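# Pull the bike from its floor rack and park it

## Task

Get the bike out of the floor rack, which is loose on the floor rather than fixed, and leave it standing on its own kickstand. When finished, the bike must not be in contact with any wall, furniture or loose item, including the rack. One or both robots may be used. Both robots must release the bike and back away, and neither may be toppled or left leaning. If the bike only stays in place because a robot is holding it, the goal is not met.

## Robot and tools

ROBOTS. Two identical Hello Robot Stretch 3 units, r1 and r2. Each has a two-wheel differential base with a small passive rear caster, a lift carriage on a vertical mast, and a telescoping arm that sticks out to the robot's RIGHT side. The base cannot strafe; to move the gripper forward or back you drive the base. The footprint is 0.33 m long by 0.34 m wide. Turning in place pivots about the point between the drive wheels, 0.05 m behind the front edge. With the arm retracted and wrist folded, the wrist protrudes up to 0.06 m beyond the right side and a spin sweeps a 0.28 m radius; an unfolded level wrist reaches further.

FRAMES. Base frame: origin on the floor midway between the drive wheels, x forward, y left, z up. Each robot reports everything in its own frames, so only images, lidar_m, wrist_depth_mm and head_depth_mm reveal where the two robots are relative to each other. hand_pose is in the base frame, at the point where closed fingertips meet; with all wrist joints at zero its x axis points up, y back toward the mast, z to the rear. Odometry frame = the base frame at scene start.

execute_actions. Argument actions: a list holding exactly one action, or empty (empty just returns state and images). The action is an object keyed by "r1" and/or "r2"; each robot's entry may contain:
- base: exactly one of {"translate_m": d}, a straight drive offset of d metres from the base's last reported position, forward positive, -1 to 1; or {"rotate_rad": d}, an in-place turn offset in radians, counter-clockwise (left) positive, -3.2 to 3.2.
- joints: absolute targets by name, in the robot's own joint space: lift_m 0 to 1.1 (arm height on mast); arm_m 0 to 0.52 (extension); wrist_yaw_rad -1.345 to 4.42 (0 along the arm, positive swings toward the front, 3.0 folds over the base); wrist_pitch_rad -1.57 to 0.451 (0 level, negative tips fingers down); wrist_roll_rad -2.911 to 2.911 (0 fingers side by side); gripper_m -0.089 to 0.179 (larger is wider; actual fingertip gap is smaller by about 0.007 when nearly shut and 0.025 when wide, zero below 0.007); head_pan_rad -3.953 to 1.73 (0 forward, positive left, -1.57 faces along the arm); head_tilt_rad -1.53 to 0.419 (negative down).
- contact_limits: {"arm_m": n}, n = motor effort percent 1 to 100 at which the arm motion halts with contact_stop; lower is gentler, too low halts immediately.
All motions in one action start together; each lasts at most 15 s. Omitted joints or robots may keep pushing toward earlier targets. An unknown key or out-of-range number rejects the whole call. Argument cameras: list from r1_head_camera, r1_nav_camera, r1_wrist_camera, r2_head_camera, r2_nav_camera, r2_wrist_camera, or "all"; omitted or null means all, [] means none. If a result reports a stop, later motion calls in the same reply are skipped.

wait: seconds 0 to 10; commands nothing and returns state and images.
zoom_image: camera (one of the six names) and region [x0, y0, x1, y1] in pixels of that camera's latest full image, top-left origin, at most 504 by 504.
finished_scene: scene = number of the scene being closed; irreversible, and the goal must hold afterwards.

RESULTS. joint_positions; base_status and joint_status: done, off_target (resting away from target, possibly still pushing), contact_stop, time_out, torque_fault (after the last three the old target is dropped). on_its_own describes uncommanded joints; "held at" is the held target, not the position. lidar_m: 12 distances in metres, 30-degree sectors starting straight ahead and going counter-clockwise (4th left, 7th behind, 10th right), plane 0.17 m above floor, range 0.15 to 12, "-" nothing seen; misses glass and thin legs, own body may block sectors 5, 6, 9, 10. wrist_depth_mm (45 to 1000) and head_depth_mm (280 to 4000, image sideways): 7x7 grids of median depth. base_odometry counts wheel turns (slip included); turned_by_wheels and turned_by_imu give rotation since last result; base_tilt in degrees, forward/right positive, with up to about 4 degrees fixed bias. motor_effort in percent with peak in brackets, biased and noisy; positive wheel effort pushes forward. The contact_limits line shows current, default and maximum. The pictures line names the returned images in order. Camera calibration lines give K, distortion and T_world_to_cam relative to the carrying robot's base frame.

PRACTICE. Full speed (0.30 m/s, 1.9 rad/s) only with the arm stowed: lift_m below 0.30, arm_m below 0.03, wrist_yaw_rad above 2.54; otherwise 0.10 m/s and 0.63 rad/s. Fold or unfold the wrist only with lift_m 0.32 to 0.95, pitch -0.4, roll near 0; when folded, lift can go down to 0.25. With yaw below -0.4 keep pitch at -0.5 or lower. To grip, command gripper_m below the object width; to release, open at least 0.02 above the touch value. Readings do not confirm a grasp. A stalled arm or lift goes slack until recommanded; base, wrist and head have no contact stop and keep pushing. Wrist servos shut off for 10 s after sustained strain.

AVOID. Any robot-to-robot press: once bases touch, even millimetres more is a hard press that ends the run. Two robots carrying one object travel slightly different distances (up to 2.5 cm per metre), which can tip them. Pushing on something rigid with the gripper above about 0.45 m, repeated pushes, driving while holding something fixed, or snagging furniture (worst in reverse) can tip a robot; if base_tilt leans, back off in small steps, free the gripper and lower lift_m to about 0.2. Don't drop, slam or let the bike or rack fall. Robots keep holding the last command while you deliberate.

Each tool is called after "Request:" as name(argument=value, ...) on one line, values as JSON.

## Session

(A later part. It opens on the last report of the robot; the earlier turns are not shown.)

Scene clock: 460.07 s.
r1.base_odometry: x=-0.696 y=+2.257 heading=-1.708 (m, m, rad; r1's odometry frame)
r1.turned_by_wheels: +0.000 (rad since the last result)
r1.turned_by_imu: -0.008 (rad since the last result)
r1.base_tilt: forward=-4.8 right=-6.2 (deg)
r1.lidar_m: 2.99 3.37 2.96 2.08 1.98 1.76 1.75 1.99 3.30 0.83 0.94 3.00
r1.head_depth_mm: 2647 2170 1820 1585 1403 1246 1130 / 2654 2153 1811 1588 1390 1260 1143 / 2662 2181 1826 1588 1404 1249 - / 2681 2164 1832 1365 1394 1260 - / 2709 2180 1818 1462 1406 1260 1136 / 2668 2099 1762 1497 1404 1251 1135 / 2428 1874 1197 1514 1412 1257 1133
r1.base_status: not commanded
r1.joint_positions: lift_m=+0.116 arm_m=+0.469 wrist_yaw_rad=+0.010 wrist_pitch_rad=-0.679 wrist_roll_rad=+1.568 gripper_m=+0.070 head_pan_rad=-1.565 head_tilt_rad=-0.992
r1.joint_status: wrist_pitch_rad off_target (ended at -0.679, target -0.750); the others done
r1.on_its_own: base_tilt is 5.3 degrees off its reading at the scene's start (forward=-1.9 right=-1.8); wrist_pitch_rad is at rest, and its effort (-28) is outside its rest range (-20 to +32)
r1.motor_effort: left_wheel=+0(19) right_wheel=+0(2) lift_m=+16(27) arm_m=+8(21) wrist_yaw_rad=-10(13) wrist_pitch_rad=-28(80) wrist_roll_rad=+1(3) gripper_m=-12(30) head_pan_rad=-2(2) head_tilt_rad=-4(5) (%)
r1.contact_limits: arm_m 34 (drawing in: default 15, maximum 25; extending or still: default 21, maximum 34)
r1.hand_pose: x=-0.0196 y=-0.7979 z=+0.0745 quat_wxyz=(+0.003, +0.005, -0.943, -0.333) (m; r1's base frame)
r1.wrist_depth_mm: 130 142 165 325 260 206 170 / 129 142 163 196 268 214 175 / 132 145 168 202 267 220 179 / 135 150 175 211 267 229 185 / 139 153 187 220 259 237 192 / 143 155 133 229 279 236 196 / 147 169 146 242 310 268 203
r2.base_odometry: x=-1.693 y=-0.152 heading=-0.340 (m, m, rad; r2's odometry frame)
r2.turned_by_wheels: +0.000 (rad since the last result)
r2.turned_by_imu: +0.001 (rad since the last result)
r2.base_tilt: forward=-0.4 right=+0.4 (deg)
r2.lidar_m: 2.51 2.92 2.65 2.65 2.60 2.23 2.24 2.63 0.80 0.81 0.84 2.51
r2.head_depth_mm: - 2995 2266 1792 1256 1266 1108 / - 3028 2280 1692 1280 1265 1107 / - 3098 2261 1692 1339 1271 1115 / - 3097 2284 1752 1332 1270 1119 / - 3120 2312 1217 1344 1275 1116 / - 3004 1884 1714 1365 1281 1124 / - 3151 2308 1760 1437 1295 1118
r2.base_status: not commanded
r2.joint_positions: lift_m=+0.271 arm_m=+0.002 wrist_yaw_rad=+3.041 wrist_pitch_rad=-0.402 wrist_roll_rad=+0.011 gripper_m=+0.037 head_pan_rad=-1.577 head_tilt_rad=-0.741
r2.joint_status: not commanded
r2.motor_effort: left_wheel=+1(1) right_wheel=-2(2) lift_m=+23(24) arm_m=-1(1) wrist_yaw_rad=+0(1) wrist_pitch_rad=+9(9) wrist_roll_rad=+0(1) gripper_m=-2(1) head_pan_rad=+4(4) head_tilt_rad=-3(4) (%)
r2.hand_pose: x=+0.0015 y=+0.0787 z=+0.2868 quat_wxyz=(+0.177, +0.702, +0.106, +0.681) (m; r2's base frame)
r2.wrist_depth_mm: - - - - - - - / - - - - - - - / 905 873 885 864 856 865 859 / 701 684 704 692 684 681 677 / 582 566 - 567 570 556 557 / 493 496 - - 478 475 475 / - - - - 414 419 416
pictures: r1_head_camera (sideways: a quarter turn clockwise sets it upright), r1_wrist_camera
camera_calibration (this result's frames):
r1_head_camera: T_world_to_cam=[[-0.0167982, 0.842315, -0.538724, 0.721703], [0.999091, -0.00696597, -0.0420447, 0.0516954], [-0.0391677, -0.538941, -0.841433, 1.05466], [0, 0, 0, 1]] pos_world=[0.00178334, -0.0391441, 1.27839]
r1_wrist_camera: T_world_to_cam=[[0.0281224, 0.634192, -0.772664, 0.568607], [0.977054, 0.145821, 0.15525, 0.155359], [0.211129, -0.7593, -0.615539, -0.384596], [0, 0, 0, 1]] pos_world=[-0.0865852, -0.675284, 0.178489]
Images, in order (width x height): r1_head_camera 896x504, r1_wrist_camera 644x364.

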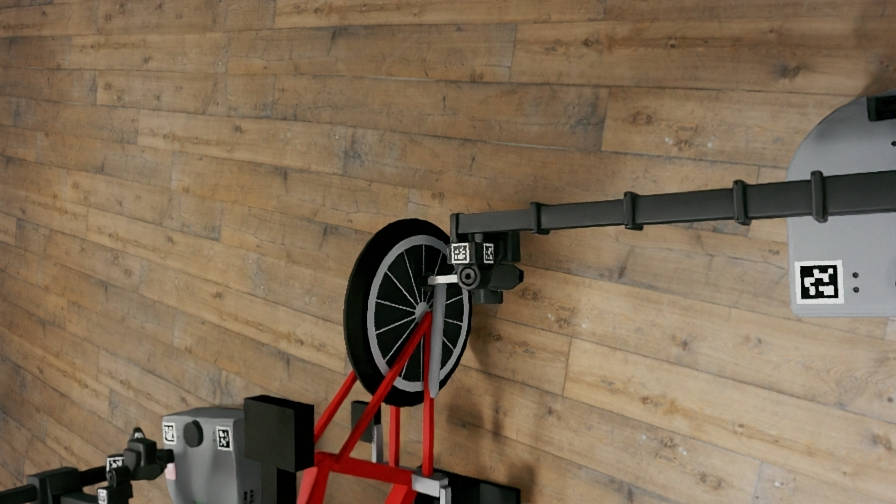

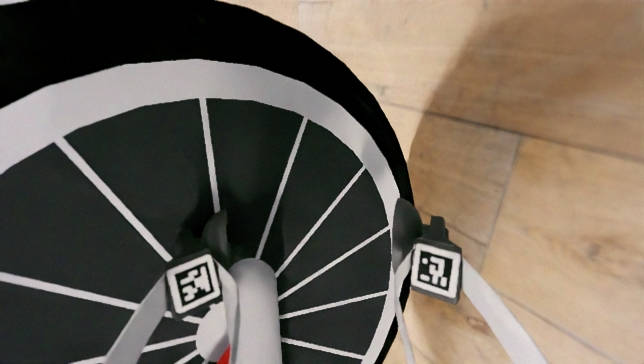

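Request:
execute_actions(actions=[{"r1":{"joints":{"wrist_pitch_rad":-0.2,"arm_m":0.415}}}], cameras=["r1_wrist_camera","r1_head_camera"])

Scene clock: 466.80 s.
r1.base_odometry: x=-0.696 y=+2.257 heading=-1.708 (m, m, rad; r1's odometry frame)
r1.turned_by_wheels: +0.000 (rad since the last result)
r1.turned_by_imu: -0.035 (rad since the last result)
r1.base_tilt: forward=-1.9 right=-1.8 (deg)
r1.lidar_m: 2.99 3.31 4.55 4.12 2.16 1.77 1.77 1.96 3.12 0.84 0.87 1.19
r1.head_depth_mm: 2347 1998 1716 1517 1368 1231 1122 / 2314 1964 1706 1512 1352 1227 1134 / 2304 1941 1692 1498 1354 1236 - / 2273 1956 1692 1486 1322 1216 - / 2279 1918 1690 1423 1344 1214 1108 / 2258 1929 1643 1429 1330 1216 1106 / 2225 1722 1216 1461 1325 1206 1102
r1.base_status: not commanded
r1.joint_positions: lift_m=+0.115 arm_m=+0.415 wrist_yaw_rad=+0.000 wrist_pitch_rad=-0.221 wrist_roll_rad=+1.568 gripper_m=+0.070 head_pan_rad=-1.568 head_tilt_rad=-0.994
r1.joint_status: all done
r1.motor_effort: left_wheel=+0(48) right_wheel=-1(34) lift_m=+31(33) arm_m=-2(10) wrist_yaw_rad=+0(33) wrist_pitch_rad=+9(27) wrist_roll_rad=+1(1) gripper_m=+0(10) head_pan_rad=-1(2) head_tilt_rad=-3(7) (%)
r1.hand_pose: x=-0.0214 y=-0.8049 z=+0.1739 quat_wxyz=(+0.002, +0.000, -0.994, -0.111) (m; r1's base frame)
r1.wrist_depth_mm: - - - 751 373 247 184 / - - 186 199 357 252 188 / - 174 181 194 213 255 190 / 170 175 187 199 217 247 195 / 171 180 191 209 221 244 197 / 176 185 - 211 230 251 200 / 182 189 206 162 243 256 203
r2.base_odometry: x=-1.693 y=-0.152 heading=-0.340 (m, m, rad; r2's odometry frame)
r2.turned_by_wheels: +0.000 (rad since the last result)
r2.turned_by_imu: +0.001 (rad since the last result)
r2.base_tilt: forward=-0.4 right=+0.4 (deg)
r2.lidar_m: 2.51 2.93 2.65 2.65 2.61 2.23 2.24 2.63 0.80 0.81 0.83 2.51
r2.head_depth_mm: - 3072 2277 1777 1266 1264 1109 / - 3047 2287 1707 1294 1264 1104 / - 3114 2283 1660 1344 1269 1112 / - 3118 2262 1704 1322 1280 1114 / - 3130 2285 1118 1304 1273 1121 / - 2984 1905 1697 1299 1276 1119 / - 3170 2330 1779 1432 1290 1121
r2.base_status: not commanded
r2.joint_positions: lift_m=+0.271 arm_m=+0.002 wrist_yaw_rad=+3.041 wrist_pitch_rad=-0.402 wrist_roll_rad=+0.011 gripper_m=+0.037 head_pan_rad=-1.577 head_tilt_rad=-0.741
r2.joint_status: not commanded
r2.motor_effort: left_wheel=+1(1) right_wheel=-2(2) lift_m=+23(24) arm_m=-1(1) wrist_yaw_rad=+0(0) wrist_pitch_rad=+9(9) wrist_roll_rad=+0(1) gripper_m=-1(1) head_pan_rad=+4(4) head_tilt_rad=-3(3) (%)
r2.hand_pose: x=+0.0015 y=+0.0787 z=+0.2868 quat_wxyz=(+0.177, +0.702, +0.106, +0.681) (m; r2's base frame)
r2.wrist_depth_mm: - - - - - - - / - - - - - - - / 886 891 861 864 874 864 855 / 686 692 700 685 672 675 667 / 568 568 - 562 574 561 557 / 483 501 - - 474 478 476 / - - - - 417 416 413
pictures: r1_head_camera (sideways: a quarter turn clockwise sets it upright), r1_wrist_camera
camera_calibration (this result's frames):
r1_head_camera: T_world_to_cam=[[-0.0143345, 0.84349, -0.536954, 0.719383], [0.999067, -0.00980312, -0.0420706, 0.0517291], [-0.04075, -0.537056, -0.842562, 1.05613], [0, 0, 0, 1]] pos_world=[0.00166861, -0.0390819, 1.27831]
r1_wrist_camera: T_world_to_cam=[[0.0345654, 0.226943, -0.973294, 0.357062], [0.978426, 0.1908, 0.0792365, 0.192152], [0.203687, -0.955035, -0.215452, -0.555604], [0, 0, 0, 1]] pos_world=[-0.0871793, -0.648316, 0.212595]
Images, in order (width x height): r1_head_camera 896x504, r1_wrist_camera 644x364.

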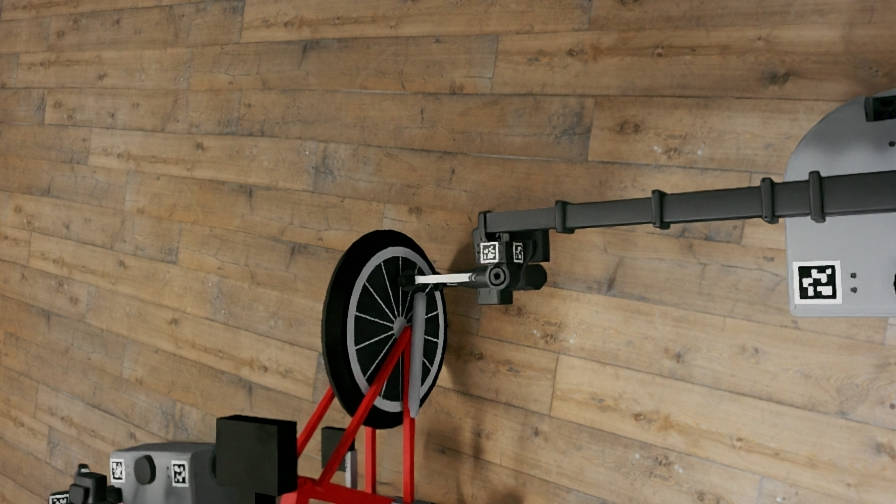

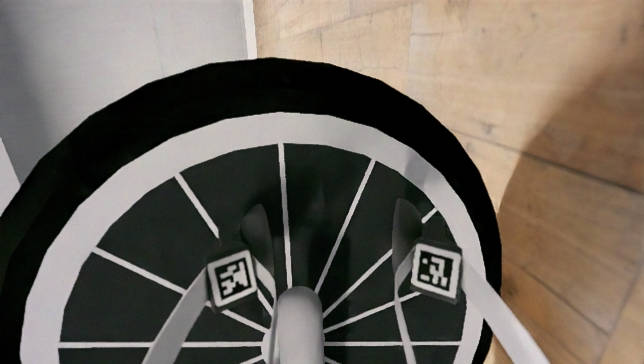

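Request:
execute_actions(actions=[{"r1":{"joints":{"arm_m":0.3,"gripper_m":0.0,"wrist_roll_rad":0,"lift_m":0.25,"wrist_pitch_rad":-0.45}}}], cameras=[])

Request:
execute_actions(actions=[{"r1":{"base":{"translate_m":0.16}}}], cameras=[])

Request:
execute_actions(actions=[{"r1":{"joints":{"arm_m":0.38}}}], cameras=["r1_wrist_camera","r1_head_camera"])

Scene clock: 481.70 s.
r1.base_odometry: x=-0.696 y=+2.257 heading=-1.708 (m, m, rad; r1's odometry frame)
r1.turned_by_wheels: +0.000 (rad since the last result)
r1.turned_by_imu: +0.001 (rad since the last result)
r1.base_tilt: forward=-1.9 right=-1.8 (deg)
r1.lidar_m: 2.99 3.33 4.55 4.13 2.15 1.77 1.77 1.96 3.14 0.84 0.87 1.20
r1.head_depth_mm: 2331 1983 1725 1510 1358 1238 1125 / 2311 1965 1704 1510 1353 1224 1131 / 2286 1942 1711 1498 1355 1223 - / 2273 1939 1682 1467 1297 1215 - / 2246 1948 1682 1417 1345 1209 1107 / 2255 1935 1641 1437 1335 1206 1097 / 2241 1729 1184 1457 1319 1209 1104
r1.base_status: not commanded
r1.joint_positions: lift_m=+0.250 arm_m=+0.300 wrist_yaw_rad=-0.003 wrist_pitch_rad=-0.463 wrist_roll_rad=+0.006 gripper_m=+0.000 head_pan_rad=-1.568 head_tilt_rad=-0.994
r1.joint_status: all done
r1.motor_effort: left_wheel=+0(8) right_wheel=-1(9) lift_m=+43(46) arm_m=-2(2) wrist_yaw_rad=+2(8) wrist_pitch_rad=+5(7) wrist_roll_rad=-2(6) gripper_m=-2(80) head_pan_rad=-1(0) head_tilt_rad=-3(4) (%)
r1.hand_pose: x=-0.0221 y=-0.6638 z=+0.2524 quat_wxyz=(+0.686, +0.161, -0.690, -0.164) (m; r1's base frame)
r1.wrist_depth_mm: 267 260 263 267 - - - / - 283 292 293 840 901 876 / 418 322 320 327 659 700 681 / 576 322 320 377 561 564 546 / 516 502 430 - 478 473 464 / 451 436 437 403 414 409 403 / 395 383 382 375 362 362 358
r2.base_odometry: x=-1.693 y=-0.152 heading=-0.340 (m, m, rad; r2's odometry frame)
r2.turned_by_wheels: +0.000 (rad since the last result)
r2.turned_by_imu: +0.001 (rad since the last result)
r2.base_tilt: forward=-0.3 right=+0.4 (deg)
r2.lidar_m: 2.51 2.93 2.65 2.66 2.59 2.23 2.24 2.62 0.80 0.81 0.83 2.51
r2.head_depth_mm: - 3058 2266 1796 1267 1268 1117 / - 3107 2279 1707 1295 1276 1112 / - 3129 2272 1695 1348 1282 1117 / - 3104 2290 1705 1331 1279 1111 / - 3171 2296 1116 1317 1268 1109 / - 2844 1896 1770 1297 1276 1119 / - 3173 2305 1822 1439 1287 1124
r2.base_status: not commanded
r2.joint_positions: lift_m=+0.271 arm_m=+0.002 wrist_yaw_rad=+3.041 wrist_pitch_rad=-0.402 wrist_roll_rad=+0.011 gripper_m=+0.037 head_pan_rad=-1.577 head_tilt_rad=-0.741
r2.joint_status: not commanded
r2.motor_effort: left_wheel=+1(1) right_wheel=-2(2) lift_m=+24(24) arm_m=-1(0) wrist_yaw_rad=+0(0) wrist_pitch_rad=+9(9) wrist_roll_rad=+0(0) gripper_m=+0(1) head_pan_rad=+4(3) head_tilt_rad=-3(3) (%)
r2.hand_pose: x=+0.0015 y=+0.0787 z=+0.2868 quat_wxyz=(+0.177, +0.702, +0.106, +0.681) (m; r2's base frame)
r2.wrist_depth_mm: - - - - - - - / - - - - - - - / 893 875 866 877 864 875 859 / 703 693 699 691 686 675 666 / 567 570 - 562 576 567 557 / 486 491 - - 479 475 476 / - - - - 417 416 412
pictures: none
No camera images: the call's "cameras" was empty. Leave "cameras" out to get every camera's image.

Scene clock: 484.53 s.
r1.base_odometry: x=-0.718 y=+2.099 heading=-1.708 (m, m, rad; r1's odometry frame)
r1.turned_by_wheels: +0.000 (rad since the last result)
r1.turned_by_imu: -0.001 (rad since the last result)
r1.base_tilt: forward=-2.0 right=-1.8 (deg)
r1.lidar_m: 2.83 3.16 4.54 4.49 2.34 1.94 1.93 2.14 0.87 0.84 0.95 2.85
r1.head_depth_mm: 2347 1965 1716 1518 1360 1239 1130 / 2289 1983 1718 1516 1355 1228 1136 / 2309 1953 1710 1464 1350 1221 - / 2266 1936 1701 1433 1311 1218 - / 2263 1919 1282 1446 1332 1213 1110 / 2243 1750 1200 1464 1345 1209 1107 / 1831 1747 1612 1408 1323 1199 1101
r1.base_status: done
r1.joint_positions: lift_m=+0.250 arm_m=+0.300 wrist_yaw_rad=-0.003 wrist_pitch_rad=-0.463 wrist_roll_rad=+0.006 gripper_m=+0.000 head_pan_rad=-1.568 head_tilt_rad=-0.994
r1.joint_status: not commanded
r1.motor_effort: left_wheel=+0(5) right_wheel=-1(5) lift_m=+43(43) arm_m=-2(2) wrist_yaw_rad=+3(2) wrist_pitch_rad=+6(5) wrist_roll_rad=-3(2) gripper_m=-1(2) head_pan_rad=+0(0) head_tilt_rad=-3(3) (%)
r1.hand_pose: x=-0.0221 y=-0.6638 z=+0.2524 quat_wxyz=(+0.686, +0.161, -0.690, -0.164) (m; r1's base frame)
r1.wrist_depth_mm: 281 - 267 264 268 272 - / 328 918 306 290 298 300 847 / 327 422 330 324 327 339 667 / 304 460 416 375 381 406 549 / 391 496 505 - 444 467 469 / 423 436 427 408 416 412 408 / 377 385 378 375 368 359 355
r2.base_odometry: x=-1.693 y=-0.152 heading=-0.340 (m, m, rad; r2's odometry frame)
r2.turned_by_wheels: +0.000 (rad since the last result)
r2.turned_by_imu: +0.000 (rad since the last result)
r2.base_tilt: forward=-0.3 right=+0.5 (deg)
r2.lidar_m: 2.51 2.92 2.66 2.65 2.59 2.23 2.24 2.62 0.80 0.81 0.83 2.50
r2.head_depth_mm: - 3033 2251 1803 1264 1272 1107 / - 3071 2254 1694 1288 1270 1108 / - 3103 2313 1705 1338 1271 1115 / - 3057 2304 1702 1333 1275 1113 / - 2967 1937 1112 1308 1284 1114 / - 3115 2190 1830 1295 1282 1115 / - 3169 2336 1829 1428 1284 1116
r2.base_status: not commanded
r2.joint_positions: lift_m=+0.271 arm_m=+0.002 wrist_yaw_rad=+3.041 wrist_pitch_rad=-0.402 wrist_roll_rad=+0.011 gripper_m=+0.037 head_pan_rad=-1.577 head_tilt_rad=-0.741
r2.joint_status: not commanded
r2.motor_effort: left_wheel=+1(1) right_wheel=-2(2) lift_m=+23(24) arm_m=+0(0) wrist_yaw_rad=+0(0) wrist_pitch_rad=+9(9) wrist_roll_rad=+0(0) gripper_m=+0(1) head_pan_rad=+4(4) head_tilt_rad=-3(3) (%)
r2.hand_pose: x=+0.0015 y=+0.0787 z=+0.2868 quat_wxyz=(+0.177, +0.702, +0.106, +0.681) (m; r2's base frame)
r2.wrist_depth_mm: - - - - - - - / - - - - - - - / 876 883 888 864 880 870 839 / 684 696 697 688 690 656 680 / 574 571 - 558 576 564 563 / 485 498 - - 481 477 473 / - - - - 420 415 412
pictures: none
No camera images: the call's "cameras" was empty. Leave "cameras" out to get every camera's image.

Scene clock: 486.33 s.
r1.base_odometry: x=-0.718 y=+2.099 heading=-1.708 (m, m, rad; r1's odometry frame)
r1.turned_by_wheels: +0.000 (rad since the last result)
r1.turned_by_imu: +0.000 (rad since the last result)
r1.base_tilt: forward=-2.0 right=-1.9 (deg)
r1.lidar_m: 2.84 3.13 4.54 4.50 2.34 1.93 1.92 2.13 0.87 0.84 0.95 2.85
r1.head_depth_mm: 2339 1969 1730 1526 1364 1234 1122 / 2328 1963 1705 1519 1354 1227 1133 / 2302 1940 1699 1461 1347 1218 - / 2280 1944 1697 1318 1331 1218 - / 2291 1920 1281 1449 1337 1217 1112 / 2264 1753 1186 1452 1340 1204 1109 / 1813 1737 1612 1416 1324 1203 1101
r1.base_status: not commanded
r1.joint_positions: lift_m=+0.250 arm_m=+0.380 wrist_yaw_rad=-0.003 wrist_pitch_rad=-0.463 wrist_roll_rad=+0.006 gripper_m=+0.000 head_pan_rad=-1.568 head_tilt_rad=-0.994
r1.joint_status: all done
r1.motor_effort: left_wheel=+0(0) right_wheel=-1(1) lift_m=+43(43) arm_m=+2(0) wrist_yaw_rad=+3(2) wrist_pitch_rad=+4(5) wrist_roll_rad=-3(3) gripper_m=-1(2) head_pan_rad=-1(0) head_tilt_rad=-4(3) (%)
r1.hand_pose: x=-0.0221 y=-0.7431 z=+0.2524 quat_wxyz=(+0.686, +0.161, -0.690, -0.164) (m; r1's base frame)
r1.wrist_depth_mm: - 884 198 194 196 197 205 / - 867 205 213 216 218 225 / 317 365 243 229 242 245 254 / 294 599 263 263 266 278 500 / 374 484 257 - 241 324 460 / 407 437 434 401 392 399 401 / 362 384 374 371 358 359 356
r2.base_odometry: x=-1.693 y=-0.152 heading=-0.340 (m, m, rad; r2's odometry frame)
r2.turned_by_wheels: +0.000 (rad since the last result)
r2.turned_by_imu: +0.000 (rad since the last result)
r2.base_tilt: forward=-0.4 right=+0.4 (deg)
r2.lidar_m: 2.50 2.93 2.65 2.65 2.60 2.23 2.24 2.63 0.80 0.81 0.83 2.51
r2.head_depth_mm: - 3058 2266 1785 1263 1267 1111 / - 3087 2256 1696 1296 1258 1110 / - 3058 2266 1701 1340 1272 1114 / - 3143 2279 1713 1328 1279 1121 / - 2971 1953 1113 1307 1282 1118 / - 3115 2208 1768 1291 1287 1116 / - 3140 2317 1816 1443 1290 1124
r2.base_status: not commanded
r2.joint_positions: lift_m=+0.271 arm_m=+0.002 wrist_yaw_rad=+3.041 wrist_pitch_rad=-0.402 wrist_roll_rad=+0.011 gripper_m=+0.037 head_pan_rad=-1.577 head_tilt_rad=-0.741
r2.joint_status: not commanded
r2.motor_effort: left_wheel=+1(1) right_wheel=-2(3) lift_m=+23(24) arm_m=+0(0) wrist_yaw_rad=+0(0) wrist_pitch_rad=+9(9) wrist_roll_rad=+0(0) gripper_m=-1(0) head_pan_rad=+3(4) head_tilt_rad=-3(3) (%)
r2.hand_pose: x=+0.0015 y=+0.0787 z=+0.2868 quat_wxyz=(+0.177, +0.702, +0.106, +0.681) (m; r2's base frame)
r2.wrist_depth_mm: - - - - - - - / - - - - - - - / 906 879 871 857 855 837 851 / 700 678 703 685 687 671 679 / 574 566 - 570 569 568 559 / 483 497 - - 477 479 475 / - - - - 417 418 412
pictures: r1_head_camera (sideways: a quarter turn clockwise sets it upright), r1_wrist_camera
camera_calibration (this result's frames):
r1_head_camera: T_world_to_cam=[[-0.0143345, 0.84349, -0.536954, 0.719383], [0.999067, -0.00980312, -0.0420706, 0.0517291], [-0.04075, -0.537056, -0.842562, 1.05613], [0, 0, 0, 1]] pos_world=[0.00166861, -0.0390819, 1.27831]
r1_wrist_camera: T_world_to_cam=[[-0.998979, 0.0286056, -0.0349808, 0.0124225], [0.0451818, 0.619665, -0.783565, 0.690668], [-0.000738011, -0.784345, -0.620324, -0.255046], [0, 0, 0, 1]] pos_world=[-0.0189841, -0.628382, 0.383407]
Images, in order (width x height): r1_head_camera 896x504, r1_wrist_camera 644x364.

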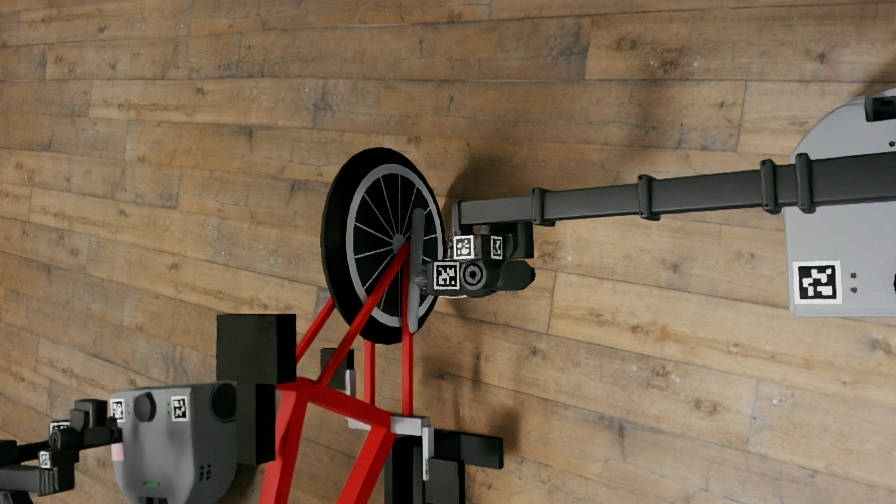

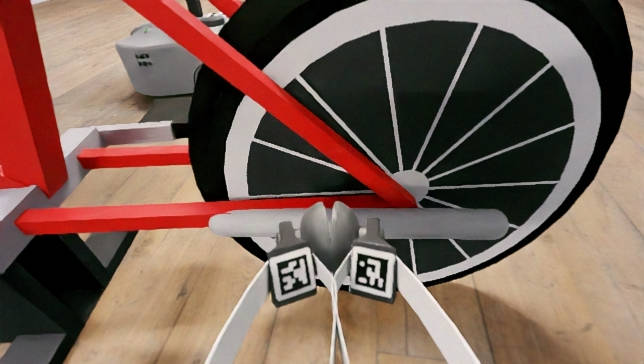

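Request:
execute_actions(actions=[{"r1":{"base":{"translate_m":0.05},"joints":{"arm_m":0.42}}}], cameras=["r1_wrist_camera"])

Request:
execute_actions(actions=[{"r1":{"joints":{"wrist_pitch_rad":-0.75,"arm_m":0.455}}}], cameras=["r1_wrist_camera","r1_head_camera"])

Scene clock: 494.43 s.
r1.base_odometry: x=-0.725 y=+2.049 heading=-1.708 (m, m, rad; r1's odometry frame)
r1.turned_by_wheels: +0.000 (rad since the last result)
r1.turned_by_imu: +0.000 (rad since the last result)
r1.base_tilt: forward=-1.9 right=-1.8 (deg)
r1.lidar_m: 2.79 3.10 4.53 4.49 2.41 1.98 1.98 2.18 0.87 0.84 0.93 2.79
r1.head_depth_mm: 2346 1979 1717 1533 1348 1236 1129 / 2302 1967 1707 1506 1352 1221 1137 / 2298 1938 1700 1444 1348 1241 - / 2287 1974 1686 - 1359 1217 - / 2287 1924 1283 1436 1338 1215 1107 / 2100 1717 1260 1437 1324 1205 1105 / 1824 1780 1571 1415 1319 1203 1106
r1.base_status: done
r1.joint_positions: lift_m=+0.250 arm_m=+0.420 wrist_yaw_rad=-0.003 wrist_pitch_rad=-0.463 wrist_roll_rad=+0.006 gripper_m=+0.000 head_pan_rad=-1.568 head_tilt_rad=-0.994
r1.joint_status: all done
r1.motor_effort: left_wheel=+0(6) right_wheel=-1(4) lift_m=+43(43) arm_m=+2(3) wrist_yaw_rad=+3(2) wrist_pitch_rad=+5(5) wrist_roll_rad=-2(3) gripper_m=-1(2) head_pan_rad=+0(1) head_tilt_rad=-3(3) (%)
r1.hand_pose: x=-0.0221 y=-0.7831 z=+0.2523 quat_wxyz=(+0.686, +0.161, -0.690, -0.164) (m; r1's base frame)
r1.wrist_depth_mm: 186 - 136 170 159 160 161 / 192 913 831 157 175 177 179 / 207 780 328 194 192 198 201 / 231 297 294 219 214 225 229 / 238 521 253 - 230 220 262 / 236 411 433 329 311 312 383 / 318 386 374 371 356 362 354
r2.base_odometry: x=-1.693 y=-0.152 heading=-0.340 (m, m, rad; r2's odometry frame)
r2.turned_by_wheels: +0.000 (rad since the last result)
r2.turned_by_imu: +0.001 (rad since the last result)
r2.base_tilt: forward=-0.3 right=+0.4 (deg)
r2.lidar_m: 2.51 2.92 2.66 2.65 2.60 2.23 2.24 2.63 0.80 0.81 0.83 2.50
r2.head_depth_mm: - 3070 2279 1788 1269 1268 1114 / - 3067 2285 1682 1293 1275 1111 / - 3097 2288 1710 1349 1270 1110 / - 3124 2304 1712 1335 1277 1113 / - 2777 1912 1118 1306 1281 1117 / - 3145 2292 1826 1303 1281 1115 / - 3157 2350 1834 1441 1286 1129
r2.base_status: not commanded
r2.joint_positions: lift_m=+0.271 arm_m=+0.002 wrist_yaw_rad=+3.041 wrist_pitch_rad=-0.402 wrist_roll_rad=+0.011 gripper_m=+0.037 head_pan_rad=-1.577 head_tilt_rad=-0.741
r2.joint_status: not commanded
r2.motor_effort: left_wheel=+1(1) right_wheel=-2(2) lift_m=+23(24) arm_m=+0(1) wrist_yaw_rad=+0(0) wrist_pitch_rad=+9(9) wrist_roll_rad=+0(0) gripper_m=-1(1) head_pan_rad=+3(4) head_tilt_rad=-3(4) (%)
r2.hand_pose: x=+0.0015 y=+0.0787 z=+0.2868 quat_wxyz=(+0.177, +0.702, +0.106, +0.681) (m; r2's base frame)
r2.wrist_depth_mm: - - - - - - - / - - - - - - - / 885 873 908 867 870 850 839 / 690 707 694 670 680 680 676 / 577 571 - 558 572 558 556 / 490 495 - - 478 475 476 / - - - - 418 414 416
pictures: r1_wrist_camera
camera_calibration (this result's frames):
r1_wrist_camera: T_world_to_cam=[[-0.998979, 0.0285965, -0.0349806, 0.0135615], [0.045176, 0.61967, -0.783561, 0.715456], [-0.00073068, -0.784341, -0.620329, -0.286415], [0, 0, 0, 1]] pos_world=[-0.0189831, -0.668382, 0.383406]
Images, in order (width x height): r1_wrist_camera 644x364.

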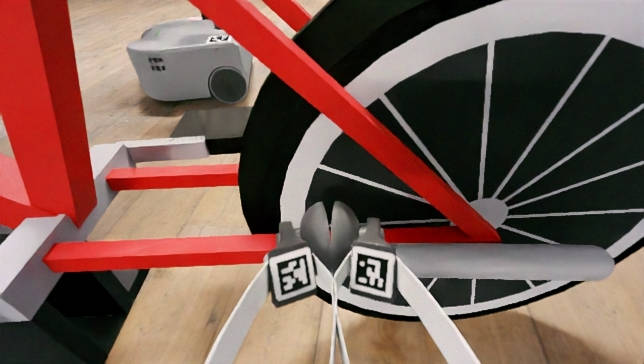

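Scene clock: 495.73 s.
r1.base_odometry: x=-0.725 y=+2.049 heading=-1.708 (m, m, rad; r1's odometry frame)
r1.turned_by_wheels: +0.000 (rad since the last result)
r1.turned_by_imu: +0.000 (rad since the last result)
r1.base_tilt: forward=-2.0 right=-1.8 (deg)
r1.lidar_m: 2.79 3.07 4.51 4.50 2.40 1.98 1.97 2.19 0.87 0.84 0.93 2.79
r1.head_depth_mm: 2344 1973 1739 1516 1363 1227 1125 / 2314 1950 1709 1506 1359 1224 1142 / 2287 1951 1682 1437 1350 1232 - / 2291 1943 1679 1320 1348 1219 - / 2261 1928 1288 1469 1345 1213 1114 / 2110 1738 1263 1438 1328 1203 1109 / 1816 1798 1569 1403 1331 1212 1103
r1.base_status: not commanded
r1.joint_positions: lift_m=+0.250 arm_m=+0.455 wrist_yaw_rad=-0.003 wrist_pitch_rad=-0.758 wrist_roll_rad=+0.006 gripper_m=+0.000 head_pan_rad=-1.568 head_tilt_rad=-0.994
r1.joint_status: all done
r1.motor_effort: left_wheel=+1(0) right_wheel=-1(1) lift_m=+43(43) arm_m=+2(1) wrist_yaw_rad=+1(2) wrist_pitch_rad=+3(5) wrist_roll_rad=-3(3) gripper_m=-1(3) head_pan_rad=+0(1) head_tilt_rad=-3(3) (%)
r1.hand_pose: x=-0.0220 y=-0.7692 z=+0.1948 quat_wxyz=(+0.655, +0.260, -0.659, -0.263) (m; r1's base frame)
r1.wrist_depth_mm: 669 265 156 149 129 153 155 / 236 242 182 173 170 173 183 / 474 480 209 193 197 191 222 / 194 370 403 186 182 179 175 / 370 390 379 - 353 358 361 / 332 350 346 329 337 333 328 / 312 323 318 314 311 306 302
r2.base_odometry: x=-1.693 y=-0.152 heading=-0.340 (m, m, rad; r2's odometry frame)
r2.turned_by_wheels: +0.000 (rad since the last result)
r2.turned_by_imu: +0.000 (rad since the last result)
r2.base_tilt: forward=-0.4 right=+0.5 (deg)
r2.lidar_m: 2.51 2.93 2.65 2.65 2.59 2.23 2.24 2.63 0.80 0.81 0.83 2.50
r2.head_depth_mm: - 3087 2253 1803 1265 1271 1105 / - 3133 2273 1698 1293 1265 1106 / - 3120 2300 1674 1348 1276 1105 / - 3074 2292 1719 1337 1279 1122 / - 2839 1910 1115 1312 1272 1110 / - 3159 2343 1834 1301 1286 1115 / - 3167 2306 1836 1427 1279 1123
r2.base_status: not commanded
r2.joint_positions: lift_m=+0.271 arm_m=+0.002 wrist_yaw_rad=+3.041 wrist_pitch_rad=-0.402 wrist_roll_rad=+0.011 gripper_m=+0.037 head_pan_rad=-1.577 head_tilt_rad=-0.741
r2.joint_status: not commanded
r2.motor_effort: left_wheel=+1(1) right_wheel=-2(2) lift_m=+23(24) arm_m=+0(0) wrist_yaw_rad=+1(0) wrist_pitch_rad=+9(9) wrist_roll_rad=+0(0) gripper_m=+0(1) head_pan_rad=+4(4) head_tilt_rad=-3(3) (%)
r2.hand_pose: x=+0.0015 y=+0.0787 z=+0.2868 quat_wxyz=(+0.177, +0.702, +0.106, +0.681) (m; r2's base frame)
r2.wrist_depth_mm: - - - - - - - / - - - - - - - / 862 890 874 864 857 871 858 / 686 694 699 686 678 676 677 / 570 570 - 560 570 561 563 / 488 492 - - 477 481 477 / - - - - 418 419 412
pictures: r1_head_camera (sideways: a quarter turn clockwise sets it upright), r1_wrist_camera
camera_calibration (this result's frames):
r1_head_camera: T_world_to_cam=[[-0.0143346, 0.84349, -0.536954, 0.719383], [0.999067, -0.009803, -0.0420706, 0.0517291], [-0.0407499, -0.537056, -0.842562, 1.05613], [0, 0, 0, 1]] pos_world=[0.00166862, -0.0390819, 1.27831]
r1_wrist_camera: T_world_to_cam=[[-0.998948, 0.0378483, -0.0258903, 0.0165799], [0.0458551, 0.820354, -0.570015, 0.774551], [-0.000334844, -0.570602, -0.821226, -0.107664], [0, 0, 0, 1]] pos_world=[-0.0189906, -0.697467, 0.353518]
Images, in order (width x height): r1_head_camera 896x504, r1_wrist_camera 644x364.

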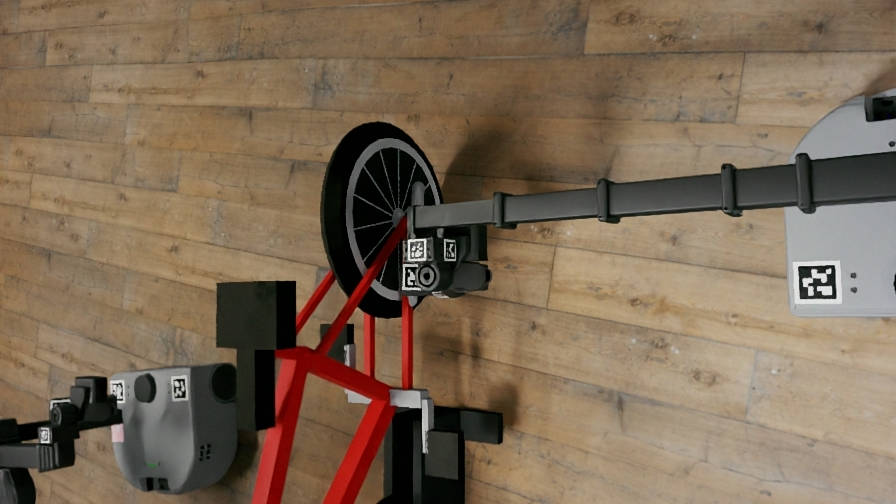

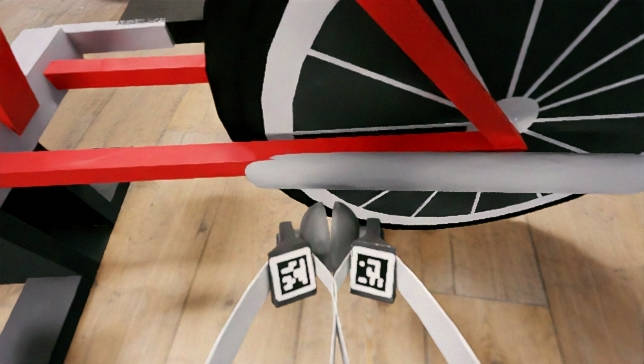

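Request:
execute_actions(actions=[{"r1":{"joints":{"arm_m":0.3}}}], cameras=[])

Request:
execute_actions(actions=[{"r1":{"base":{"translate_m":-0.18},"joints":{"wrist_pitch_rad":-0.3,"lift_m":0.21}}}], cameras=[])

Request:
execute_actions(actions=[{"r1":{"joints":{"arm_m":0.41}}}], cameras=["r1_wrist_camera","r1_head_camera"])

Scene clock: 515.93 s.
r1.base_odometry: x=-0.725 y=+2.049 heading=-1.708 (m, m, rad; r1's odometry frame)
r1.turned_by_wheels: +0.000 (rad since the last result)
r1.turned_by_imu: +0.001 (rad since the last result)
r1.base_tilt: forward=-1.9 right=-1.8 (deg)
r1.lidar_m: 2.78 3.09 4.54 4.49 2.40 1.98 1.98 2.19 0.87 0.84 0.93 2.80
r1.head_depth_mm: 2347 1982 1724 1518 1359 1237 1125 / 2295 1973 1709 1515 1359 1229 1143 / 2293 1965 1697 1434 1353 1226 - / 2255 1929 1701 1426 1302 1216 - / 2252 1929 1286 1470 1326 1221 1110 / 2110 1737 1271 1437 1338 1206 1100 / 1821 1798 1574 1404 1330 1202 1102
r1.base_status: not commanded
r1.joint_positions: lift_m=+0.250 arm_m=+0.300 wrist_yaw_rad=-0.002 wrist_pitch_rad=-0.759 wrist_roll_rad=+0.005 gripper_m=+0.000 head_pan_rad=-1.568 head_tilt_rad=-0.994
r1.joint_status: all done
r1.motor_effort: left_wheel=+1(0) right_wheel=-1(1) lift_m=+43(43) arm_m=-3(6) wrist_yaw_rad=+1(3) wrist_pitch_rad=+3(3) wrist_roll_rad=-2(2) gripper_m=-4(2) head_pan_rad=-1(1) head_tilt_rad=-3(3) (%)
r1.hand_pose: x=-0.0219 y=-0.6147 z=+0.1946 quat_wxyz=(+0.655, +0.261, -0.658, -0.264) (m; r1's base frame)
r1.wrist_depth_mm: 266 280 283 271 269 298 535 / 327 515 546 363 368 370 497 / 373 460 472 458 438 451 441 / 419 421 420 422 411 403 401 / 381 381 379 - 374 361 360 / 358 349 349 333 337 332 330 / 324 320 317 313 309 310 303
r2.base_odometry: x=-1.693 y=-0.152 heading=-0.340 (m, m, rad; r2's odometry frame)
r2.turned_by_wheels: +0.000 (rad since the last result)
r2.turned_by_imu: +0.001 (rad since the last result)
r2.base_tilt: forward=-0.4 right=+0.5 (deg)
r2.lidar_m: 2.50 2.93 2.65 2.65 2.60 2.23 2.24 2.63 0.80 0.80 0.83 2.51
r2.head_depth_mm: - 3072 2245 1803 1272 1274 1106 / - 3154 2264 1701 1296 1273 1111 / - 3119 2272 1693 1342 1274 1116 / - 3119 2276 1705 1323 1276 1114 / - 2847 1856 1113 1301 1282 1117 / - 3151 2319 1809 1302 1282 1119 / - 3260 2328 1827 1439 1295 1119
r2.base_status: not commanded
r2.joint_positions: lift_m=+0.271 arm_m=+0.002 wrist_yaw_rad=+3.041 wrist_pitch_rad=-0.402 wrist_roll_rad=+0.011 gripper_m=+0.037 head_pan_rad=-1.577 head_tilt_rad=-0.741
r2.joint_status: not commanded
r2.motor_effort: left_wheel=+1(1) right_wheel=-2(2) lift_m=+23(24) arm_m=+0(1) wrist_yaw_rad=+0(0) wrist_pitch_rad=+9(9) wrist_roll_rad=+0(1) gripper_m=+0(1) head_pan_rad=+4(4) head_tilt_rad=-3(3) (%)
r2.hand_pose: x=+0.0015 y=+0.0787 z=+0.2868 quat_wxyz=(+0.177, +0.702, +0.106, +0.681) (m; r2's base frame)
r2.wrist_depth_mm: - - - - - - - / - - - - - - - / 899 897 856 882 868 869 860 / 707 695 708 687 700 684 673 / 568 579 - 564 570 563 553 / 485 498 - - 481 479 471 / - - - - 419 415 415
pictures: none
No camera images: the call's "cameras" was empty. Leave "cameras" out to get every camera's image.

Scene clock: 518.90 s.
r1.base_odometry: x=-0.700 y=+2.228 heading=-1.708 (m, m, rad; r1's odometry frame)
r1.turned_by_wheels: +0.000 (rad since the last result)
r1.turned_by_imu: +0.002 (rad since the last result)
r1.base_tilt: forward=-1.9 right=-1.8 (deg)
r1.lidar_m: 2.96 3.29 4.56 4.20 2.19 1.81 1.80 1.99 3.17 0.84 1.02 1.20
r1.head_depth_mm: 2349 1961 1724 1515 1358 1242 1123 / 2318 1950 1703 1521 1353 1231 1141 / 2283 1976 1704 1504 1342 1240 - / 2296 1937 1695 1428 1305 1225 - / 2247 1954 1669 1431 1341 1216 1109 / 2249 1932 1358 1437 1327 1206 1100 / 2131 1724 1177 1427 1324 1206 1103
r1.base_status: done
r1.joint_positions: lift_m=+0.210 arm_m=+0.300 wrist_yaw_rad=-0.002 wrist_pitch_rad=-0.325 wrist_roll_rad=+0.005 gripper_m=+0.000 head_pan_rad=-1.568 head_tilt_rad=-0.994
r1.joint_status: all done
r1.motor_effort: left_wheel=+1(6) right_wheel=+0(4) lift_m=+27(37) arm_m=-2(2) wrist_yaw_rad=+2(1) wrist_pitch_rad=+10(10) wrist_roll_rad=-2(2) gripper_m=-3(1) head_pan_rad=-1(0) head_tilt_rad=-4(4) (%)
r1.hand_pose: x=-0.0220 y=-0.6804 z=+0.2442 quat_wxyz=(+0.696, +0.114, -0.699, -0.116) (m; r1's base frame)
r1.wrist_depth_mm: - 264 259 260 - - - / - 275 281 281 294 - - / - 306 302 308 317 832 796 / 388 315 301 329 349 637 619 / 560 518 373 - 496 504 489 / 468 459 433 412 431 419 415 / 397 388 385 373 369 359 352
r2.base_odometry: x=-1.693 y=-0.152 heading=-0.340 (m, m, rad; r2's odometry frame)
r2.turned_by_wheels: +0.000 (rad since the last result)
r2.turned_by_imu: +0.001 (rad since the last result)
r2.base_tilt: forward=-0.4 right=+0.5 (deg)
r2.lidar_m: 2.51 2.93 2.65 2.65 2.59 2.23 2.24 2.63 0.80 0.81 0.83 2.51
r2.head_depth_mm: - 3062 2242 1771 1268 1277 1104 / - 3092 2277 1693 1293 1269 1117 / - 3118 2290 1706 1352 1265 1109 / - 3122 2288 1712 1329 1279 1118 / - 3125 2269 1113 1315 1281 1116 / - 2996 1880 1763 1294 1281 1112 / - 3111 2305 1825 1436 1290 1118
r2.base_status: not commanded
r2.joint_positions: lift_m=+0.271 arm_m=+0.002 wrist_yaw_rad=+3.041 wrist_pitch_rad=-0.402 wrist_roll_rad=+0.011 gripper_m=+0.037 head_pan_rad=-1.577 head_tilt_rad=-0.741
r2.joint_status: not commanded
r2.motor_effort: left_wheel=+1(1) right_wheel=-3(2) lift_m=+23(24) arm_m=+0(0) wrist_yaw_rad=+0(0) wrist_pitch_rad=+9(9) wrist_roll_rad=+0(0) gripper_m=+0(1) head_pan_rad=+4(4) head_tilt_rad=-3(3) (%)
r2.hand_pose: x=+0.0015 y=+0.0787 z=+0.2868 quat_wxyz=(+0.177, +0.702, +0.106, +0.681) (m; r2's base frame)
r2.wrist_depth_mm: - - - - - - - / - - - - - - - / 887 870 863 880 878 857 844 / 700 686 702 683 686 683 677 / 566 564 - 566 575 567 555 / 491 500 - - 480 479 469 / - - - - 418 413 417
pictures: none
No camera images: the call's "cameras" was empty. Leave "cameras" out to get every camera's image.

Scene clock: 520.97 s.
r1.base_odometry: x=-0.700 y=+2.228 heading=-1.708 (m, m, rad; r1's odometry frame)
r1.turned_by_wheels: +0.000 (rad since the last result)
r1.turned_by_imu: +0.000 (rad since the last result)
r1.base_tilt: forward=-2.0 right=-1.8 (deg)
r1.lidar_m: 2.95 3.28 4.55 4.21 2.18 1.80 1.80 1.99 3.16 0.84 1.02 1.19
r1.head_depth_mm: 2346 2002 1701 1517 1364 1234 1127 / 2274 1963 1711 1514 1358 1221 1136 / 2286 1948 1710 1502 1347 1239 - / 2264 1936 1678 1369 1329 1215 - / 2258 1928 1687 1430 1338 1217 1110 / 2223 1934 1369 1438 1334 1206 1106 / 2160 1705 1176 1425 1338 1197 1098
r1.base_status: not commanded
r1.joint_positions: lift_m=+0.210 arm_m=+0.410 wrist_yaw_rad=-0.002 wrist_pitch_rad=-0.325 wrist_roll_rad=+0.005 gripper_m=+0.000 head_pan_rad=-1.568 head_tilt_rad=-0.994
r1.joint_status: all done
r1.motor_effort: left_wheel=+0(1) right_wheel=+0(0) lift_m=+27(27) arm_m=+3(0) wrist_yaw_rad=+2(2) wrist_pitch_rad=+10(10) wrist_roll_rad=-2(2) gripper_m=-2(2) head_pan_rad=-1(0) head_tilt_rad=-3(4) (%)
r1.hand_pose: x=-0.0220 y=-0.7898 z=+0.2444 quat_wxyz=(+0.696, +0.114, -0.699, -0.116) (m; r1's base frame)
r1.wrist_depth_mm: 162 161 161 162 176 - - / 173 173 175 176 179 - - / 185 188 191 192 193 763 804 / 204 199 210 210 213 564 615 / 230 225 223 - 236 482 488 / 211 202 198 192 272 422 410 / 400 308 301 302 349 355 353
r2.base_odometry: x=-1.693 y=-0.152 heading=-0.340 (m, m, rad; r2's odometry frame)
r2.turned_by_wheels: +0.000 (rad since the last result)
r2.turned_by_imu: +0.000 (rad since the last result)
r2.base_tilt: forward=-0.4 right=+0.4 (deg)
r2.lidar_m: 2.51 2.93 2.65 2.65 2.59 2.23 2.24 2.63 0.80 0.81 0.83 2.51
r2.head_depth_mm: - 3013 2266 1799 1268 1267 1101 / - 3063 2245 1696 1296 1275 1112 / - 3151 2295 1688 1339 1269 1109 / - 3127 2314 1697 1340 1281 1116 / - 3114 2282 1107 1303 1275 1116 / - 2945 1887 1429 1297 1281 1112 / - 3151 2318 1827 1440 1281 1118
r2.base_status: not commanded
r2.joint_positions: lift_m=+0.271 arm_m=+0.002 wrist_yaw_rad=+3.041 wrist_pitch_rad=-0.402 wrist_roll_rad=+0.011 gripper_m=+0.037 head_pan_rad=-1.577 head_tilt_rad=-0.741
r2.joint_status: not commanded
r2.motor_effort: left_wheel=+1(1) right_wheel=-2(2) lift_m=+23(24) arm_m=-1(0) wrist_yaw_rad=+0(0) wrist_pitch_rad=+9(9) wrist_roll_rad=+0(0) gripper_m=-1(1) head_pan_rad=+4(4) head_tilt_rad=-3(4) (%)
r2.hand_pose: x=+0.0015 y=+0.0787 z=+0.2868 quat_wxyz=(+0.177, +0.702, +0.106, +0.681) (m; r2's base frame)
r2.wrist_depth_mm: - - - - - - - / - - - - - - - / 872 897 873 864 867 845 874 / 695 695 702 679 677 677 664 / 571 572 - 561 566 567 558 / 478 496 - - 481 479 473 / - - - - 419 416 415
pictures: r1_head_camera (sideways: a quarter turn clockwise sets it upright), r1_wrist_camera
camera_calibration (this result's frames):
r1_head_camera: T_world_to_cam=[[-0.0143345, 0.84349, -0.536954, 0.719383], [0.999067, -0.00980312, -0.0420706, 0.0517291], [-0.04075, -0.537056, -0.842562, 1.05613], [0, 0, 0, 1]] pos_world=[0.00166861, -0.0390819, 1.27831]
r1_wrist_camera: T_world_to_cam=[[-0.999042, 0.022672, -0.0374354, 0.00948657], [0.0437613, 0.505578, -0.86167, 0.642332], [-0.000609215, -0.862483, -0.506086, -0.386228], [0, 0, 0, 1]] pos_world=[-0.0188671, -0.658079, 0.358369]
Images, in order (width x height): r1_head_camera 896x504, r1_wrist_camera 644x364.

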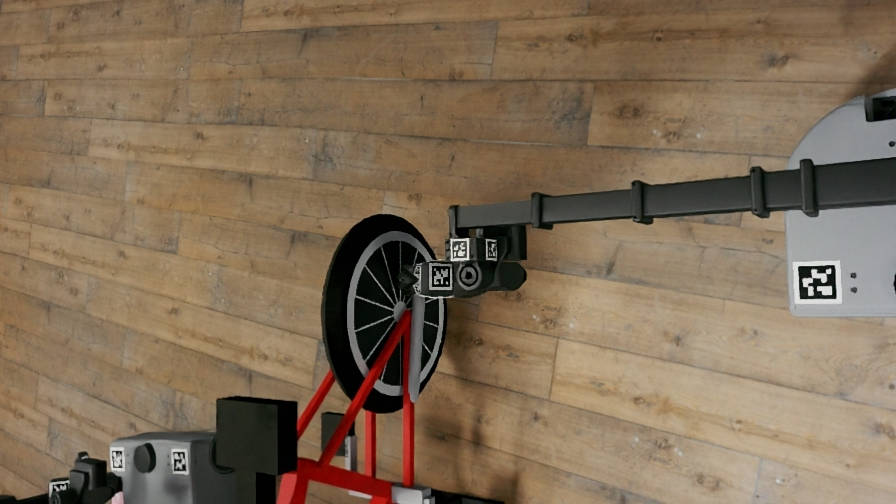

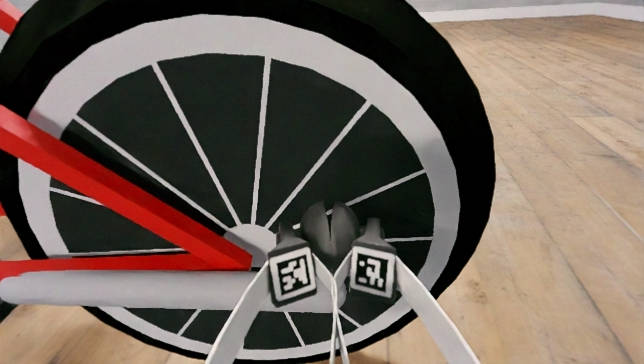

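Request:
execute_actions(actions=[{"r1":{"base":{"translate_m":0.02}}}], cameras=[])

Request:
execute_actions(actions=[{"r1":{"joints":{"wrist_pitch_rad":-0.85,"arm_m":0.48}}}], cameras=["r1_wrist_camera","r1_head_camera"])

Scene clock: 526.30 s.
r1.base_odometry: x=-0.703 y=+2.208 heading=-1.708 (m, m, rad; r1's odometry frame)
r1.turned_by_wheels: +0.000 (rad since the last result)
r1.turned_by_imu: +0.001 (rad since the last result)
r1.base_tilt: forward=-1.9 right=-1.8 (deg)
r1.lidar_m: 2.94 3.29 4.54 4.24 2.21 1.83 1.82 2.02 3.22 0.84 1.01 1.20
r1.head_depth_mm: 2352 1990 1727 1511 1352 1235 1128 / 2329 1989 1722 1505 1358 1228 1135 / 2345 1952 1692 1507 1349 1238 - / 2265 1950 1696 1372 1333 1222 - / 2281 1929 1684 1424 1328 1214 1113 / 2269 1915 1348 1445 1331 1208 1109 / 2146 1713 1219 1422 1317 1206 1100
r1.base_status: done
r1.joint_positions: lift_m=+0.210 arm_m=+0.410 wrist_yaw_rad=-0.002 wrist_pitch_rad=-0.325 wrist_roll_rad=+0.005 gripper_m=+0.000 head_pan_rad=-1.568 head_tilt_rad=-0.994
r1.joint_status: not commanded
r1.motor_effort: left_wheel=+0(6) right_wheel=-1(5) lift_m=+27(27) arm_m=+3(2) wrist_yaw_rad=+2(2) wrist_pitch_rad=+10(9) wrist_roll_rad=-2(2) gripper_m=-2(0) head_pan_rad=-1(1) head_tilt_rad=-4(3) (%)
r1.hand_pose: x=-0.0220 y=-0.7898 z=+0.2444 quat_wxyz=(+0.696, +0.114, -0.699, -0.116) (m; r1's base frame)
r1.wrist_depth_mm: 195 161 161 162 167 - - / 178 174 174 175 176 - - / 168 188 190 192 192 204 813 / 208 185 209 211 213 224 611 / 235 231 218 - 237 270 491 / 210 205 200 192 269 406 409 / 392 372 301 303 345 358 349
r2.base_odometry: x=-1.693 y=-0.152 heading=-0.340 (m, m, rad; r2's odometry frame)
r2.turned_by_wheels: +0.000 (rad since the last result)
r2.turned_by_imu: +0.001 (rad since the last result)
r2.base_tilt: forward=-0.3 right=+0.5 (deg)
r2.lidar_m: 2.51 2.93 2.65 2.66 2.59 2.23 2.24 2.63 0.80 0.81 0.83 2.51
r2.head_depth_mm: - 3065 2266 1804 1258 1270 1106 / - 3121 2282 1703 1297 1271 1108 / - 3093 2275 1706 1346 1277 1109 / - 3162 2285 1705 1329 1286 1117 / - 3085 2231 1109 1301 1276 1116 / - 3026 1878 1711 1292 1286 1119 / - 3138 2341 1813 1435 1293 1121
r2.base_status: not commanded
r2.joint_positions: lift_m=+0.271 arm_m=+0.002 wrist_yaw_rad=+3.041 wrist_pitch_rad=-0.402 wrist_roll_rad=+0.011 gripper_m=+0.037 head_pan_rad=-1.577 head_tilt_rad=-0.741
r2.joint_status: not commanded
r2.motor_effort: left_wheel=+1(1) right_wheel=-2(2) lift_m=+23(24) arm_m=-1(0) wrist_yaw_rad=+1(1) wrist_pitch_rad=+9(9) wrist_roll_rad=+0(0) gripper_m=+0(1) head_pan_rad=+4(4) head_tilt_rad=-3(4) (%)
r2.hand_pose: x=+0.0015 y=+0.0787 z=+0.2868 quat_wxyz=(+0.177, +0.702, +0.106, +0.681) (m; r2's base frame)
r2.wrist_depth_mm: - - - - - - - / - - - - - - - / 895 875 890 864 865 879 855 / 689 690 702 698 684 680 672 / 572 564 - 562 565 558 560 / 485 492 - - 479 483 476 / - - - - 417 414 411
pictures: none
No camera images: the call's "cameras" was empty. Leave "cameras" out to get every camera's image.

Scene clock: 528.00 s.
r1.base_odometry: x=-0.703 y=+2.208 heading=-1.708 (m, m, rad; r1's odometry frame)
r1.turned_by_wheels: +0.000 (rad since the last result)
r1.turned_by_imu: +0.004 (rad since the last result)
r1.base_tilt: forward=-4.2 right=-5.4 (deg)
r1.lidar_m: 2.95 3.30 3.62 2.55 2.18 1.80 1.80 2.01 3.20 0.83 0.92 1.22
r1.head_depth_mm: 2574 2130 1800 1563 1385 1252 1125 / 2562 2123 1795 1574 1392 1234 1143 / 2551 2123 1800 1563 1402 1260 - / 2584 2098 1814 1470 1389 1250 - / 2607 2114 1803 1471 1389 1246 1122 / 2576 2163 1295 1485 1384 1238 1125 / 2508 1810 1178 1476 1389 1253 1134
r1.base_status: not commanded
r1.joint_positions: lift_m=+0.211 arm_m=+0.479 wrist_yaw_rad=+0.003 wrist_pitch_rad=-0.741 wrist_roll_rad=+0.003 gripper_m=+0.000 head_pan_rad=-1.568 head_tilt_rad=-0.994
r1.joint_status: wrist_pitch_rad off_target (ended at -0.741, target -0.850); the others done
r1.on_its_own: base_tilt is 4.3 degrees off its reading at the scene's start (forward=-1.9 right=-1.8); wrist_pitch_rad is at rest, and its effort (-43) is outside its rest range (-20 to +32)
r1.motor_effort: left_wheel=-1(7) right_wheel=+0(2) lift_m=+14(27) arm_m=+6(6) wrist_yaw_rad=-2(3) wrist_pitch_rad=-43(87) wrist_roll_rad=-2(2) gripper_m=-3(4) head_pan_rad=-1(1) head_tilt_rad=-3(3) (%)
r1.hand_pose: x=-0.0211 y=-0.7970 z=+0.1587 quat_wxyz=(+0.659, +0.257, -0.660, -0.256) (m; r1's base frame)
r1.wrist_depth_mm: 133 134 135 136 138 142 658 / 152 153 155 157 158 163 563 / 152 173 181 183 186 194 485 / 214 206 202 222 224 414 428 / 208 201 194 - 284 386 379 / 400 388 364 360 357 348 343 / 359 353 344 332 327 323 313
r2.base_odometry: x=-1.693 y=-0.152 heading=-0.340 (m, m, rad; r2's odometry frame)
r2.turned_by_wheels: +0.000 (rad since the last result)
r2.turned_by_imu: +0.000 (rad since the last result)
r2.base_tilt: forward=-0.4 right=+0.4 (deg)
r2.lidar_m: 2.51 2.93 2.65 2.65 2.59 2.23 2.24 2.63 0.80 0.81 0.83 2.51
r2.head_depth_mm: - 3047 2283 1790 1269 1272 1108 / - 3053 2268 1688 1295 1263 1112 / - 3096 2254 1704 1341 1272 1111 / - 3146 2292 1717 1323 1282 1111 / - 3142 2205 1111 1303 1276 1114 / - 2961 1868 1710 1297 1279 1114 / - 3147 2316 1779 1435 1286 1119
r2.base_status: not commanded
r2.joint_positions: lift_m=+0.271 arm_m=+0.002 wrist_yaw_rad=+3.041 wrist_pitch_rad=-0.402 wrist_roll_rad=+0.011 gripper_m=+0.037 head_pan_rad=-1.577 head_tilt_rad=-0.741
r2.joint_status: not commanded
r2.motor_effort: left_wheel=+1(1) right_wheel=-2(2) lift_m=+23(24) arm_m=+0(0) wrist_yaw_rad=+1(0) wrist_pitch_rad=+9(9) wrist_roll_rad=+0(0) gripper_m=-1(1) head_pan_rad=+4(4) head_tilt_rad=-3(3) (%)
r2.hand_pose: x=+0.0015 y=+0.0787 z=+0.2868 quat_wxyz=(+0.177, +0.702, +0.106, +0.681) (m; r2's base frame)
r2.wrist_depth_mm: - - - - - - - / - - - - - - - / 877 887 880 863 857 882 864 / 678 691 704 679 681 684 675 / 574 564 - 572 578 561 559 / 486 503 - - 480 475 480 / - - - - 418 412 418
pictures: r1_head_camera (sideways: a quarter turn clockwise sets it upright), r1_wrist_camera
camera_calibration (this result's frames):
r1_head_camera: T_world_to_cam=[[-0.0143386, 0.843493, -0.536949, 0.719376], [0.999067, -0.0097981, -0.0420707, 0.0517292], [-0.0407474, -0.537051, -0.842565, 1.05614], [0, 0, 0, 1]] pos_world=[0.0016688, -0.0390817, 1.27831]
r1_wrist_camera: T_world_to_cam=[[-0.999229, 0.0305608, -0.0246357, 0.0115679], [0.0391955, 0.811035, -0.583683, 0.771317], [0.00214261, -0.584198, -0.811608, -0.165432], [0, 0, 0, 1]] pos_world=[-0.0183187, -0.722563, 0.316223]
Images, in order (width x height): r1_head_camera 896x504, r1_wrist_camera 644x364.

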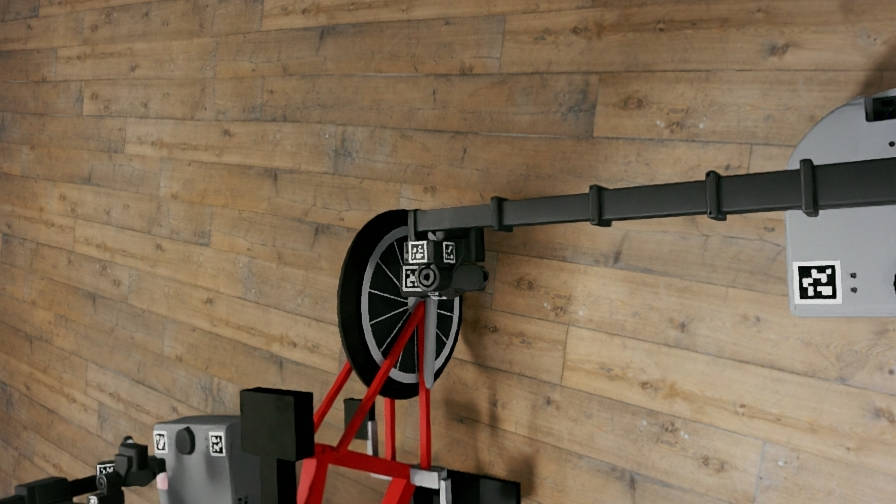

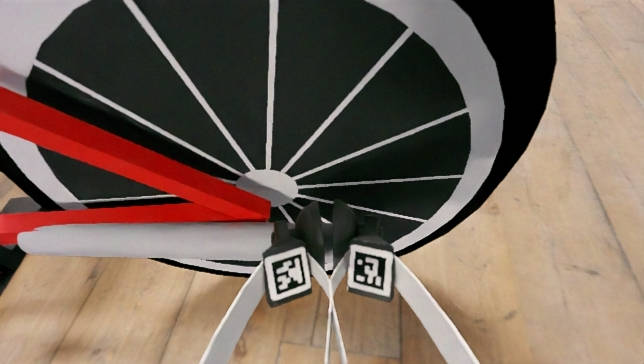

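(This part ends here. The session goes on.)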